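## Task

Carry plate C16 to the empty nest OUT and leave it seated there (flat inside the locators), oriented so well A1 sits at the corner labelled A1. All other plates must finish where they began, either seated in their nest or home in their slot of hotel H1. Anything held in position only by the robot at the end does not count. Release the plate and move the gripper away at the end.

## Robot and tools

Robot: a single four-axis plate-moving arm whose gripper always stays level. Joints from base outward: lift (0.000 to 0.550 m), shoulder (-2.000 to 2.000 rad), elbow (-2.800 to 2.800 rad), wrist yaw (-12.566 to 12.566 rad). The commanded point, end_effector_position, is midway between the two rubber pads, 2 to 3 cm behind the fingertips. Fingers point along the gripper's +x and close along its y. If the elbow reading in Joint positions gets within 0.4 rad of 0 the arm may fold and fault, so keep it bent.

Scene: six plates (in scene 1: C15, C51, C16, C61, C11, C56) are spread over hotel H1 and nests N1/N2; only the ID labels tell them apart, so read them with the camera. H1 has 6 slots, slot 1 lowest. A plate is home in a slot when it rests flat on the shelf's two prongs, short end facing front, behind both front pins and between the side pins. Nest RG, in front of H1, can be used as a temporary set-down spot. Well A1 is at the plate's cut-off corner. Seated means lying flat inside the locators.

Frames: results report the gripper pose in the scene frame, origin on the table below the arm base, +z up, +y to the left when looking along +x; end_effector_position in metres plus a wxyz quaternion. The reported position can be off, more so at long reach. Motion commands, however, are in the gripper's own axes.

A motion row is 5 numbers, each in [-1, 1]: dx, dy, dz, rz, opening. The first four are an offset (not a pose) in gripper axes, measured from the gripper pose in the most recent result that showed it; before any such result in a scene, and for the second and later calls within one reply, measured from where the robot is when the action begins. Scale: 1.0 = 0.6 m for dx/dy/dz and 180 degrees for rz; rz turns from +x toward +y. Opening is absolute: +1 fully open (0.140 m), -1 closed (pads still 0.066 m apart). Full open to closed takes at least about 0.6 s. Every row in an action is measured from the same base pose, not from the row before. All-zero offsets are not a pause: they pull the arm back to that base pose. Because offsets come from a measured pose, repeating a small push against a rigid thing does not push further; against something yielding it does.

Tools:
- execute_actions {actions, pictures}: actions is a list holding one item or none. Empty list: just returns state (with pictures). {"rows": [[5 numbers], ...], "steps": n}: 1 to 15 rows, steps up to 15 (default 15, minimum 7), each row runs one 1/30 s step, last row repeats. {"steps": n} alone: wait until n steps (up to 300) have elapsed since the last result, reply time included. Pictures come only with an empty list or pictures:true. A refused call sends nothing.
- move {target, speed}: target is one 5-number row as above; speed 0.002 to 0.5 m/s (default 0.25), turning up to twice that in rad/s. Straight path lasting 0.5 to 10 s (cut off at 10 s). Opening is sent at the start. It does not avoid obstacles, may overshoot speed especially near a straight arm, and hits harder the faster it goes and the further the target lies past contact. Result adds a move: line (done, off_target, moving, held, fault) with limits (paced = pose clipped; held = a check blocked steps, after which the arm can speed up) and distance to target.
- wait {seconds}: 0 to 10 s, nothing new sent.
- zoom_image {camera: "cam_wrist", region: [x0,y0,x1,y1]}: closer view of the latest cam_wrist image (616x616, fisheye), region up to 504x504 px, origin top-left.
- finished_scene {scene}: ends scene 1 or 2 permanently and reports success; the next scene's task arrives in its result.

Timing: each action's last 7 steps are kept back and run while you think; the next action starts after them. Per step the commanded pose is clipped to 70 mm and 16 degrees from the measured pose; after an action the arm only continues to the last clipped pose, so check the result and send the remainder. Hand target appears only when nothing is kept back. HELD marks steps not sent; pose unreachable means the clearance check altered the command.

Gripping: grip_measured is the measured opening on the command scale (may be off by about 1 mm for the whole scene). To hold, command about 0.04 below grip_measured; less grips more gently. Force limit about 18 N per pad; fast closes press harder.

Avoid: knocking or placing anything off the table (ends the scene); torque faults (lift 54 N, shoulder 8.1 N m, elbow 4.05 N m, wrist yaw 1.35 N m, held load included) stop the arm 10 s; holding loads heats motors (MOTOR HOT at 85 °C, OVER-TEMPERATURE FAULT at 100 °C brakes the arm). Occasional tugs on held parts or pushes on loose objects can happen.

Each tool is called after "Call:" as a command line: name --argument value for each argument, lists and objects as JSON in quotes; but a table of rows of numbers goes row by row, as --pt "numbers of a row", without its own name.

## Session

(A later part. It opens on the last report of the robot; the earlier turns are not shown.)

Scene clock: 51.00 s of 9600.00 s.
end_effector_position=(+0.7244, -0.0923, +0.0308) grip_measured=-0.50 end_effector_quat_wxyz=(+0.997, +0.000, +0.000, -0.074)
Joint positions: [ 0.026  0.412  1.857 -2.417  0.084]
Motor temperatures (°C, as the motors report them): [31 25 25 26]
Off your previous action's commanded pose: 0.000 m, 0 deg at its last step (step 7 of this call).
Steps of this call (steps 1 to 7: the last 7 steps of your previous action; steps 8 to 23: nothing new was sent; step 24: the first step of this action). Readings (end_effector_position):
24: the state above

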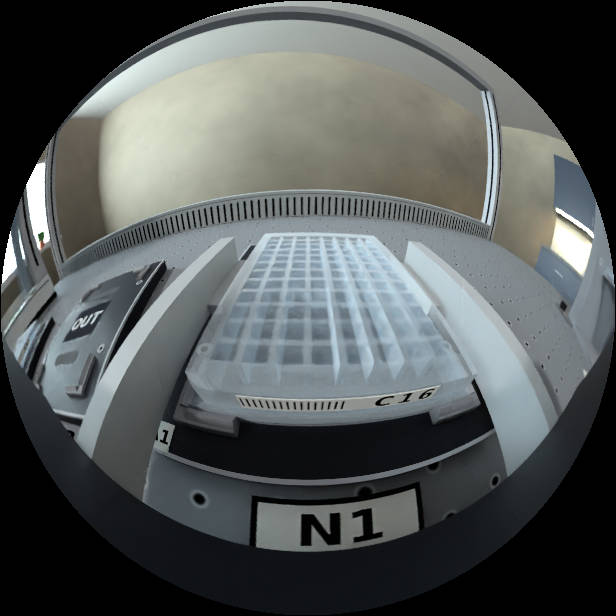

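Call:
move --target '[0, 0, 0.025, 0, -0.545]' --speed 0.03

Call:
zoom_image --camera "cam_wrist" --region '[150, 380, 500, 560]'

Scene clock: 52.70 s of 9600.00 s.
end_effector_position=(+0.7244, -0.0923, +0.0459) grip_measured=-0.50 end_effector_quat_wxyz=(+0.997, +0.000, +0.000, -0.074)
Joint positions: [ 0.041  0.412  1.857 -2.417  0.084]
Motor temperatures (°C, as the motors report them): [31 25 25 26]
Hand target: +0.724, -0.092, +0.046; +0.997, +0.000, +0.000, -0.074
Off your previous action's commanded pose: 0.000 m, 0 deg at its last step (step 7 of this call).
Off the commanded pose: 0.000 m, 0 deg.
Kept back: nothing.
move: done

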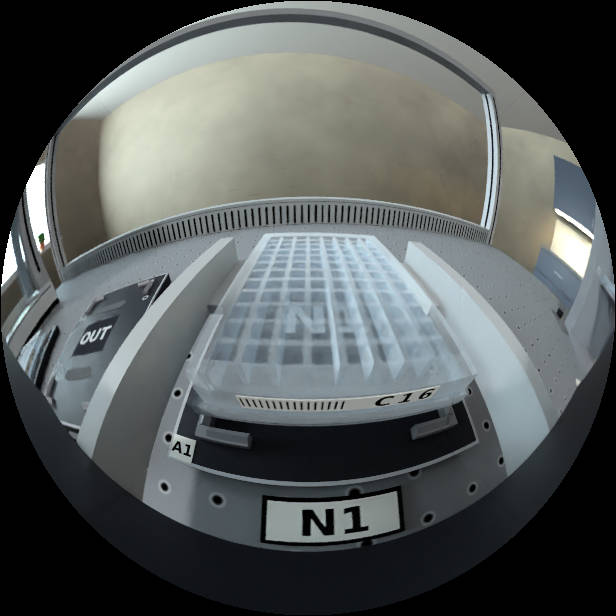

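Region (150, 380, 500, 560) of cam_wrist's 616x616 image, scaled by 1.440, with more detail than that image has; it fills the top 259 rows of this view, and the rest is white.

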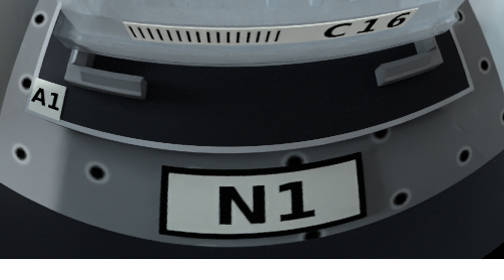

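Call:
zoom_image --camera "cam_wrist" --region '[160, 390, 280, 480]'

Call:
zoom_image --camera "cam_wrist" --region '[380, 390, 500, 480]'

Region (160, 390, 280, 480) of cam_wrist's 616x616 image, scaled by 4.200, with more detail than that image has; it fills the top 378 rows of this view, and the rest is white.

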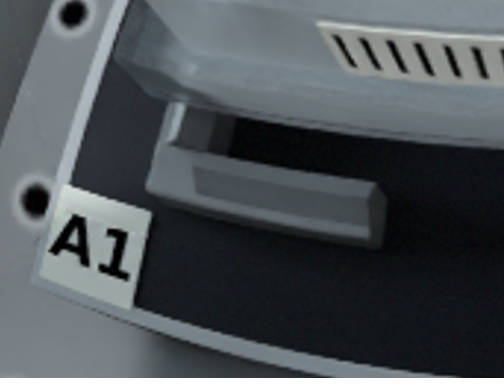

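Region (380, 390, 500, 480) of cam_wrist's 616x616 image, scaled by 4.200, with more detail than that image has; it fills the top 378 rows of this view, and the rest is white.

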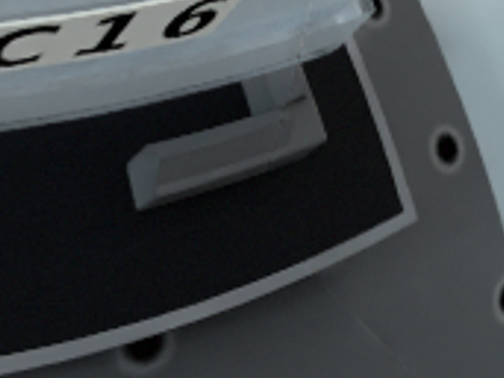

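Call:
move --target '[-0.0545, 0.294, 0.0, 0.107, -0.545]' --speed 0.15

Call:
zoom_image --camera "cam_wrist" --region '[160, 390, 280, 480]'

Call:
zoom_image --camera "cam_wrist" --region '[380, 390, 500, 480]'

Scene clock: 55.10 s of 9600.00 s.
end_effector_position=(+0.7181, +0.0872, +0.0459) grip_measured=-0.50 end_effector_quat_wxyz=(+0.996, +0.000, +0.000, +0.094)
Joint positions: [ 0.041  0.753  1.813 -2.377  0.084]
Motor temperatures (°C, as the motors report them): [31 25 25 26]
Hand target: +0.718, +0.087, +0.046; +0.996, +0.000, +0.000, +0.094
Off the commanded pose: 0.000 m, 0 deg.
Kept back: nothing.
move: done

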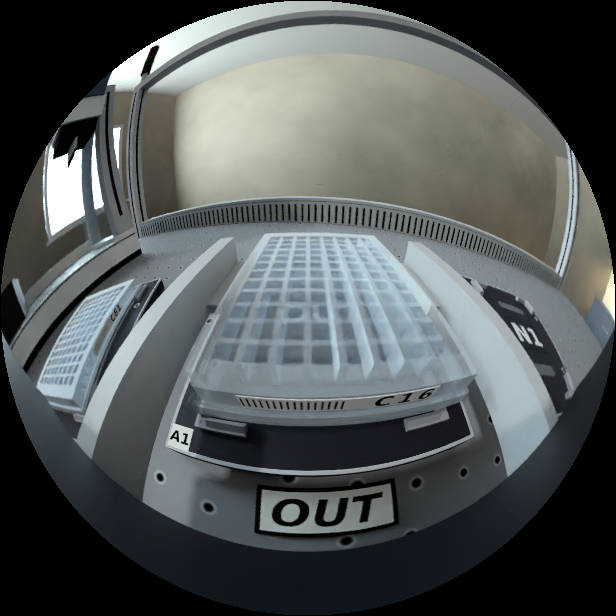

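Region (160, 390, 280, 480) of cam_wrist's 616x616 image, scaled by 4.200, with more detail than that image has; it fills the top 378 rows of this view, and the rest is white.

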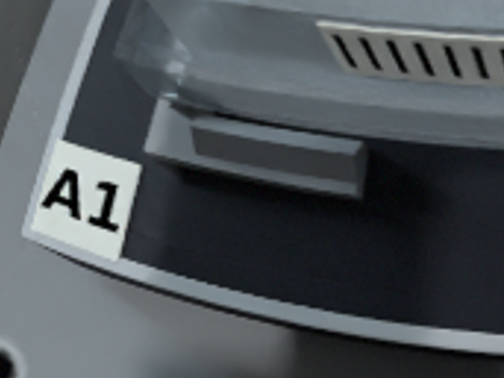

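Region (380, 390, 500, 480) of cam_wrist's 616x616 image, scaled by 4.200, with more detail than that image has; it fills the top 378 rows of this view, and the rest is white.

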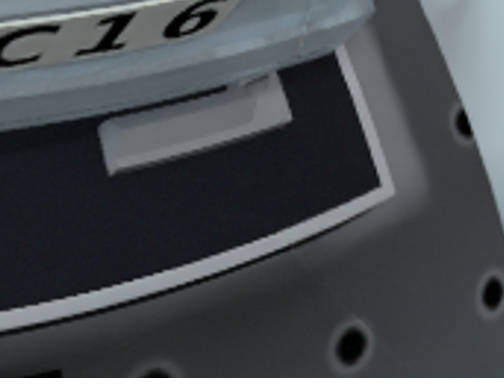

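Call:
move --target '[0.0068, 0.0032, 0.0, -0.001, -0.545]' --speed 0.03

Call:
zoom_image --camera "cam_wrist" --region '[160, 390, 280, 480]'

Call:
zoom_image --camera "cam_wrist" --region '[380, 390, 500, 480]'

Scene clock: 57.83 s of 9600.00 s.
end_effector_position=(+0.7217, +0.0900, +0.0459) grip_measured=-0.50 end_effector_quat_wxyz=(+0.996, +0.000, +0.000, +0.093)
Joint positions: [ 0.041  0.748  1.838 -2.4    0.084]
Motor temperatures (°C, as the motors report them): [31 25 25 26]
Hand target: +0.722, +0.090, +0.046; +0.996, +0.000, +0.000, +0.093
Off the commanded pose: 0.000 m, 0 deg.
Kept back: nothing.
move: done

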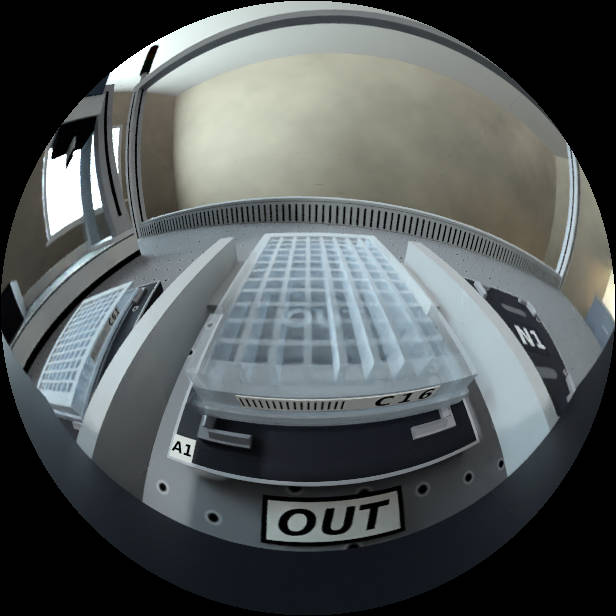

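Region (160, 390, 280, 480) of cam_wrist's 616x616 image, scaled by 4.200, with more detail than that image has; it fills the top 378 rows of this view, and the rest is white.

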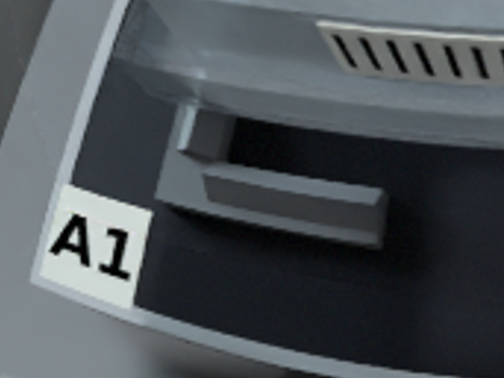

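Region (380, 390, 500, 480) of cam_wrist's 616x616 image, scaled by 4.200, with more detail than that image has; it fills the top 378 rows of this view, and the rest is white.

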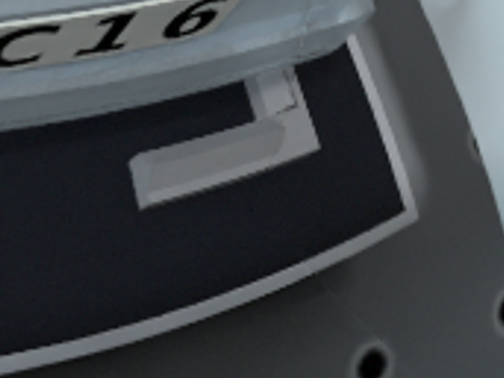

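Call:
move --target '[0, 0, -0.0245, 0, -0.545]' --speed 0.015

Call:
zoom_image --camera "cam_wrist" --region '[130, 370, 270, 490]'

Call:
zoom_image --camera "cam_wrist" --region '[390, 360, 530, 480]'

Scene clock: 59.63 s of 9600.00 s.
end_effector_position=(+0.7217, +0.0899, +0.0311) grip_measured=-0.50 end_effector_quat_wxyz=(+0.996, +0.000, +0.000, +0.093)
Joint positions: [ 0.026  0.748  1.838 -2.4    0.084]
Motor temperatures (°C, as the motors report them): [31 25 25 26]
Hand target: +0.722, +0.090, +0.031; +0.996, +0.000, +0.000, +0.093
Off the commanded pose: 0.000 m, 0 deg.
Kept back: nothing.
move: done

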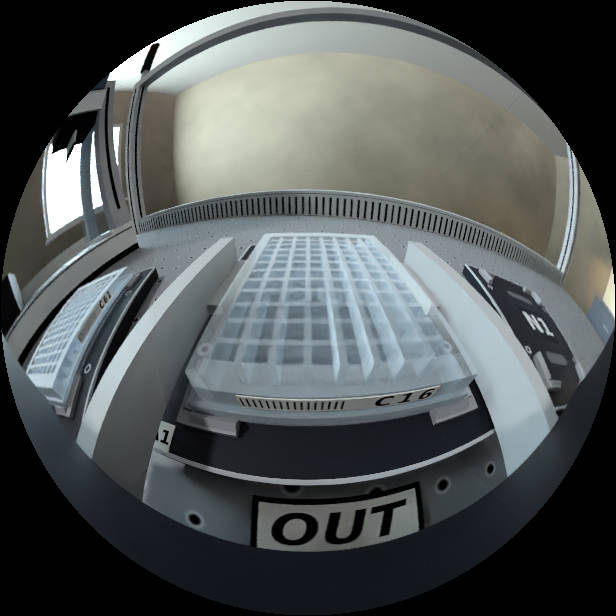

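Region (130, 370, 270, 490) of cam_wrist's 616x616 image, scaled by 3.600, with more detail than that image has; it fills the top 432 rows of this view, and the rest is white.

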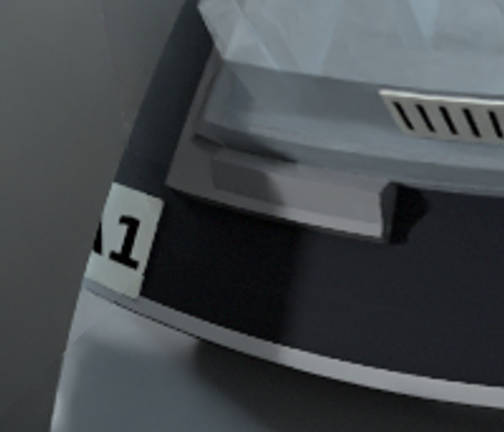

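Region (390, 360, 530, 480) of cam_wrist's 616x616 image, scaled by 3.600, with more detail than that image has; it fills the top 432 rows of this view, and the rest is white.

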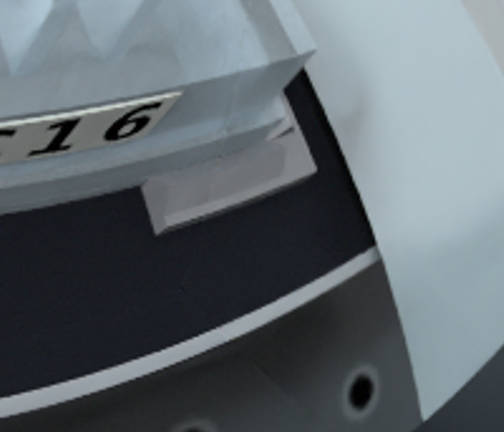

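Call:
execute_actions --actions '[{"rows": [[0,0,-0.0005,0,-0.545],[0,0,-0.001,0,-0.545],[0,0,-0.001,0,-0.545],[0,0,-0.001,0,-0.545],[0,0,-0.001,0,-0.52],[0,0,-0.001,0,-0.50],[0,0,-0.001,0,-0.48],[0,0,-0.001,0,-0.46],[0,0,-0.001,0,-0.44],[0,0,-0.001,0,-0.42],[0,0,-0.001,0,-0.40],[0,0,-0.001,0,-0.36],[0,0,-0.001,0,-0.32],[0,0,-0.001,0,-0.28],[0,0,-0.001,0,-0.25]], "steps": 15}]'

Call:
move --target '[0, 0, 0.06, 0, -0.1]' --speed 0.05

Scene clock: 63.33 s of 9600.00 s.
end_effector_position=(+0.7217, +0.0899, +0.0306) grip_measured=-0.48 end_effector_quat_wxyz=(+0.996, +0.000, +0.000, +0.093)
Joint positions: [ 0.026  0.748  1.838 -2.4    0.085]
Motor temperatures (°C, as the motors report them): [31 25 25 26]
Steps of this call (steps 1 to 90: nothing new was sent; then 0.43 s passed at rest; steps 91 to 98: the first 8 steps of this action). Readings (end_effector_position):
91: (+0.7217, +0.0899, +0.0311)
92: (+0.7217, +0.0899, +0.0308)
94: (+0.7217, +0.0899, +0.0307)
98: the state above

Scene clock: 64.80 s of 9600.00 s.
end_effector_position=(+0.7217, +0.0899, +0.0666) grip_measured=-0.10 end_effector_quat_wxyz=(+0.996, +0.000, +0.000, +0.093)
Joint positions: [ 0.062  0.748  1.838 -2.4    0.099]
Motor temperatures (°C, as the motors report them): [31 25 25 26]
Hand target: +0.722, +0.090, +0.067; +0.996, +0.000, +0.000, +0.093
Off your previous action's commanded pose: 0.000 m, 0 deg at its last step (step 7 of this call).
Off the commanded pose: 0.000 m, 0 deg.
Kept back: nothing.
move: done

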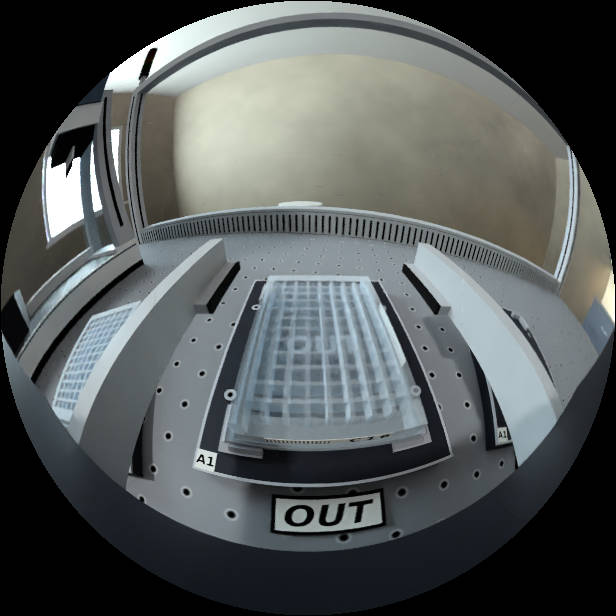

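Call:
zoom_image --camera "cam_wrist" --region '[190, 380, 460, 490]'

Call:
zoom_image --camera "cam_wrist" --region '[240, 265, 400, 335]'

Region (190, 380, 460, 490) of cam_wrist's 616x616 image, scaled by 1.867, with more detail than that image has; it fills the top 205 rows of this view, and the rest is white.

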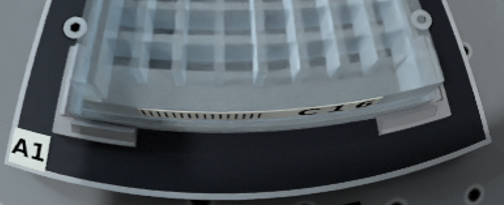

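Region (240, 265, 400, 335) of cam_wrist's 616x616 image, scaled by 3.150, with more detail than that image has; it fills the top 220 rows of this view, and the rest is white.

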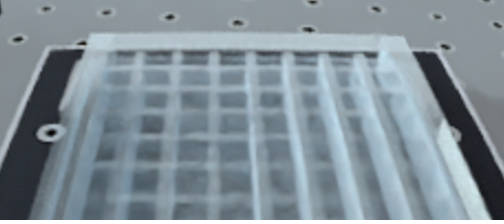

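Call:
move --target '[-0.208, 0, 0.04, 0, 1]' --speed 0.3

Call:
zoom_image --camera "cam_wrist" --region '[240, 240, 390, 365]'

Scene clock: 66.13 s of 9600.00 s.
end_effector_position=(+0.5990, +0.0669, +0.0906) grip_measured=+0.98 end_effector_quat_wxyz=(+0.996, +0.000, +0.000, +0.093)
Joint positions: [ 0.086  1.012  1.171 -1.997  0.139]
Motor temperatures (°C, as the motors report them): [31 25 25 26]
Hand target: +0.599, +0.067, +0.091; +0.996, +0.000, +0.000, +0.093
Off the commanded pose: 0.000 m, 0 deg.
Kept back: nothing.
move: done

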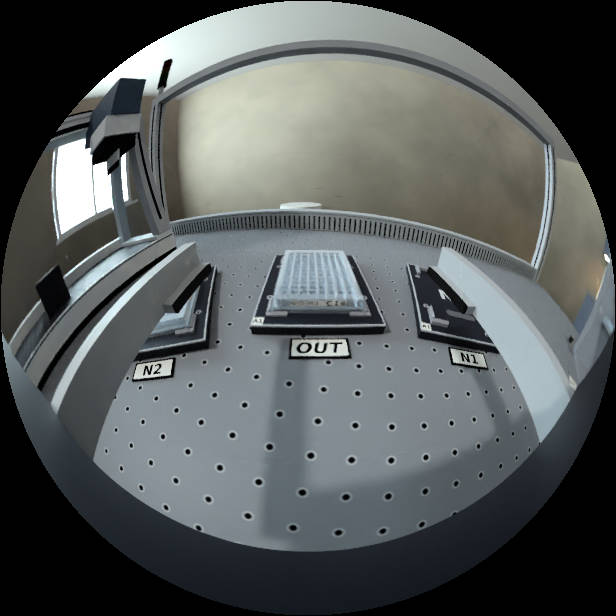

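Region (240, 240, 390, 365) of cam_wrist's 616x616 image, scaled by 3.360, with more detail than that image has.

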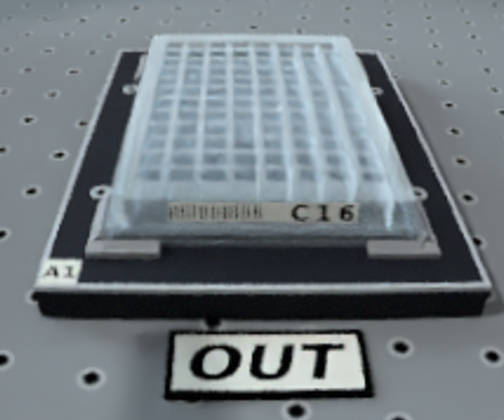

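Call:
zoom_image --camera "cam_wrist" --region '[258, 285, 308, 325]'

Call:
zoom_image --camera "cam_wrist" --region '[330, 285, 380, 325]'

Call:
zoom_image --camera "cam_wrist" --region '[270, 240, 370, 275]'

Region (258, 285, 308, 325) of cam_wrist's 616x616 image, scaled by 10.080, with more detail than that image has; it fills the top 403 rows of this view, and the rest is white.

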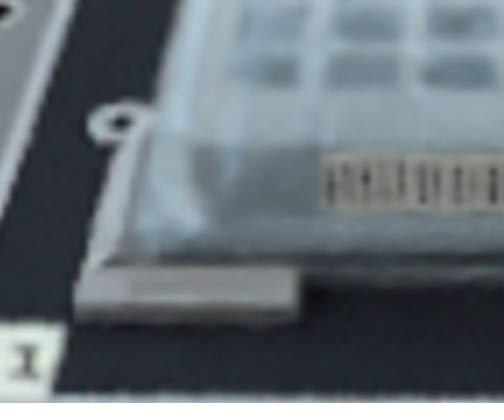

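Region (330, 285, 380, 325) of cam_wrist's 616x616 image, scaled by 10.080, with more detail than that image has; it fills the top 403 rows of this view, and the rest is white.

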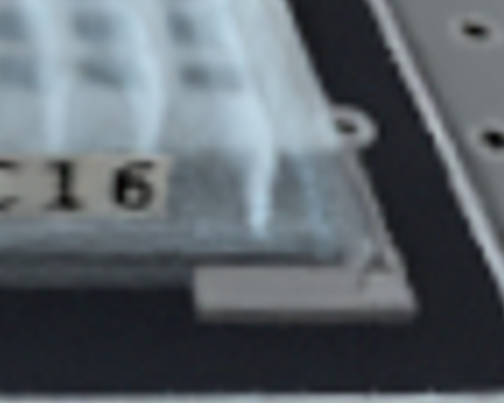

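Region (270, 240, 370, 275) of cam_wrist's 616x616 image, scaled by 5.040, with more detail than that image has; it fills the top 176 rows of this view, and the rest is white.

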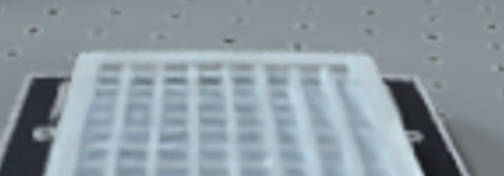

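Call:
move --target '[-0.08, 0, 0.12, 0, 1]' --speed 0.3

Scene clock: 67.57 s of 9600.00 s.
end_effector_position=(+0.5518, +0.0579, +0.1627) grip_measured=+0.98 end_effector_quat_wxyz=(+0.996, +0.000, +0.000, +0.093)
Joint positions: [ 0.158  1.08   0.954 -1.848  0.139]
Motor temperatures (°C, as the motors report them): [31 25 25 26]
Hand target: +0.552, +0.058, +0.163; +0.996, +0.000, +0.000, +0.093
Off the commanded pose: 0.000 m, 0 deg.
Kept back: nothing.
move: done

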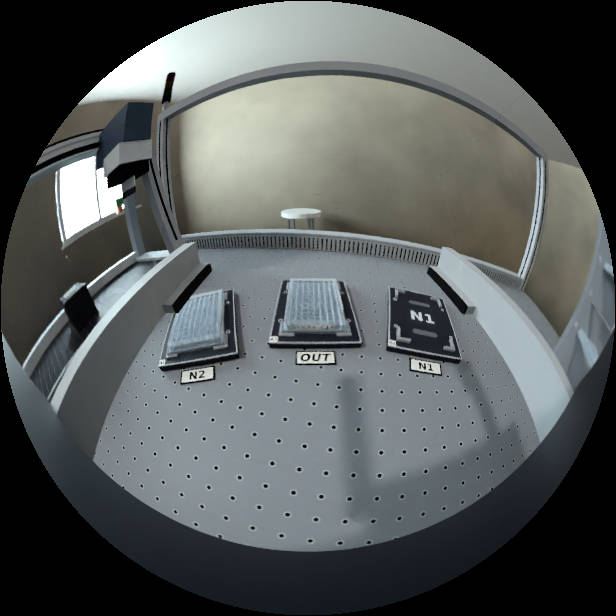

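Call:
zoom_image --camera "cam_wrist" --region '[150, 270, 480, 390]'

Call:
zoom_image --camera "cam_wrist" --region '[520, 180, 616, 420]'

Region (150, 270, 480, 390) of cam_wrist's 616x616 image, scaled by 1.527, with more detail than that image has; it fills the top 183 rows of this view, and the rest is white.

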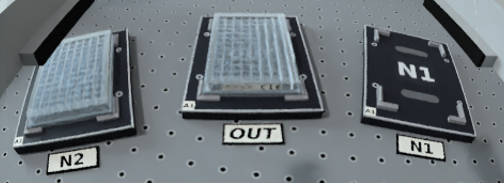

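Region (520, 180, 616, 420) of cam_wrist's 616x616 image, scaled by 2.100, with more detail than that image has; it fills the left 202 columns of this view, and the rest is white.

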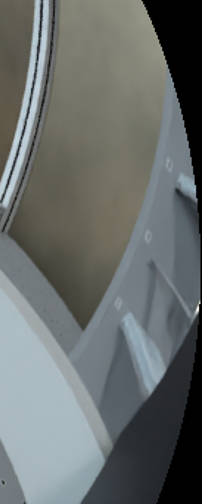

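Call:
finished_scene --scene 1

The scene is finished: the task was done.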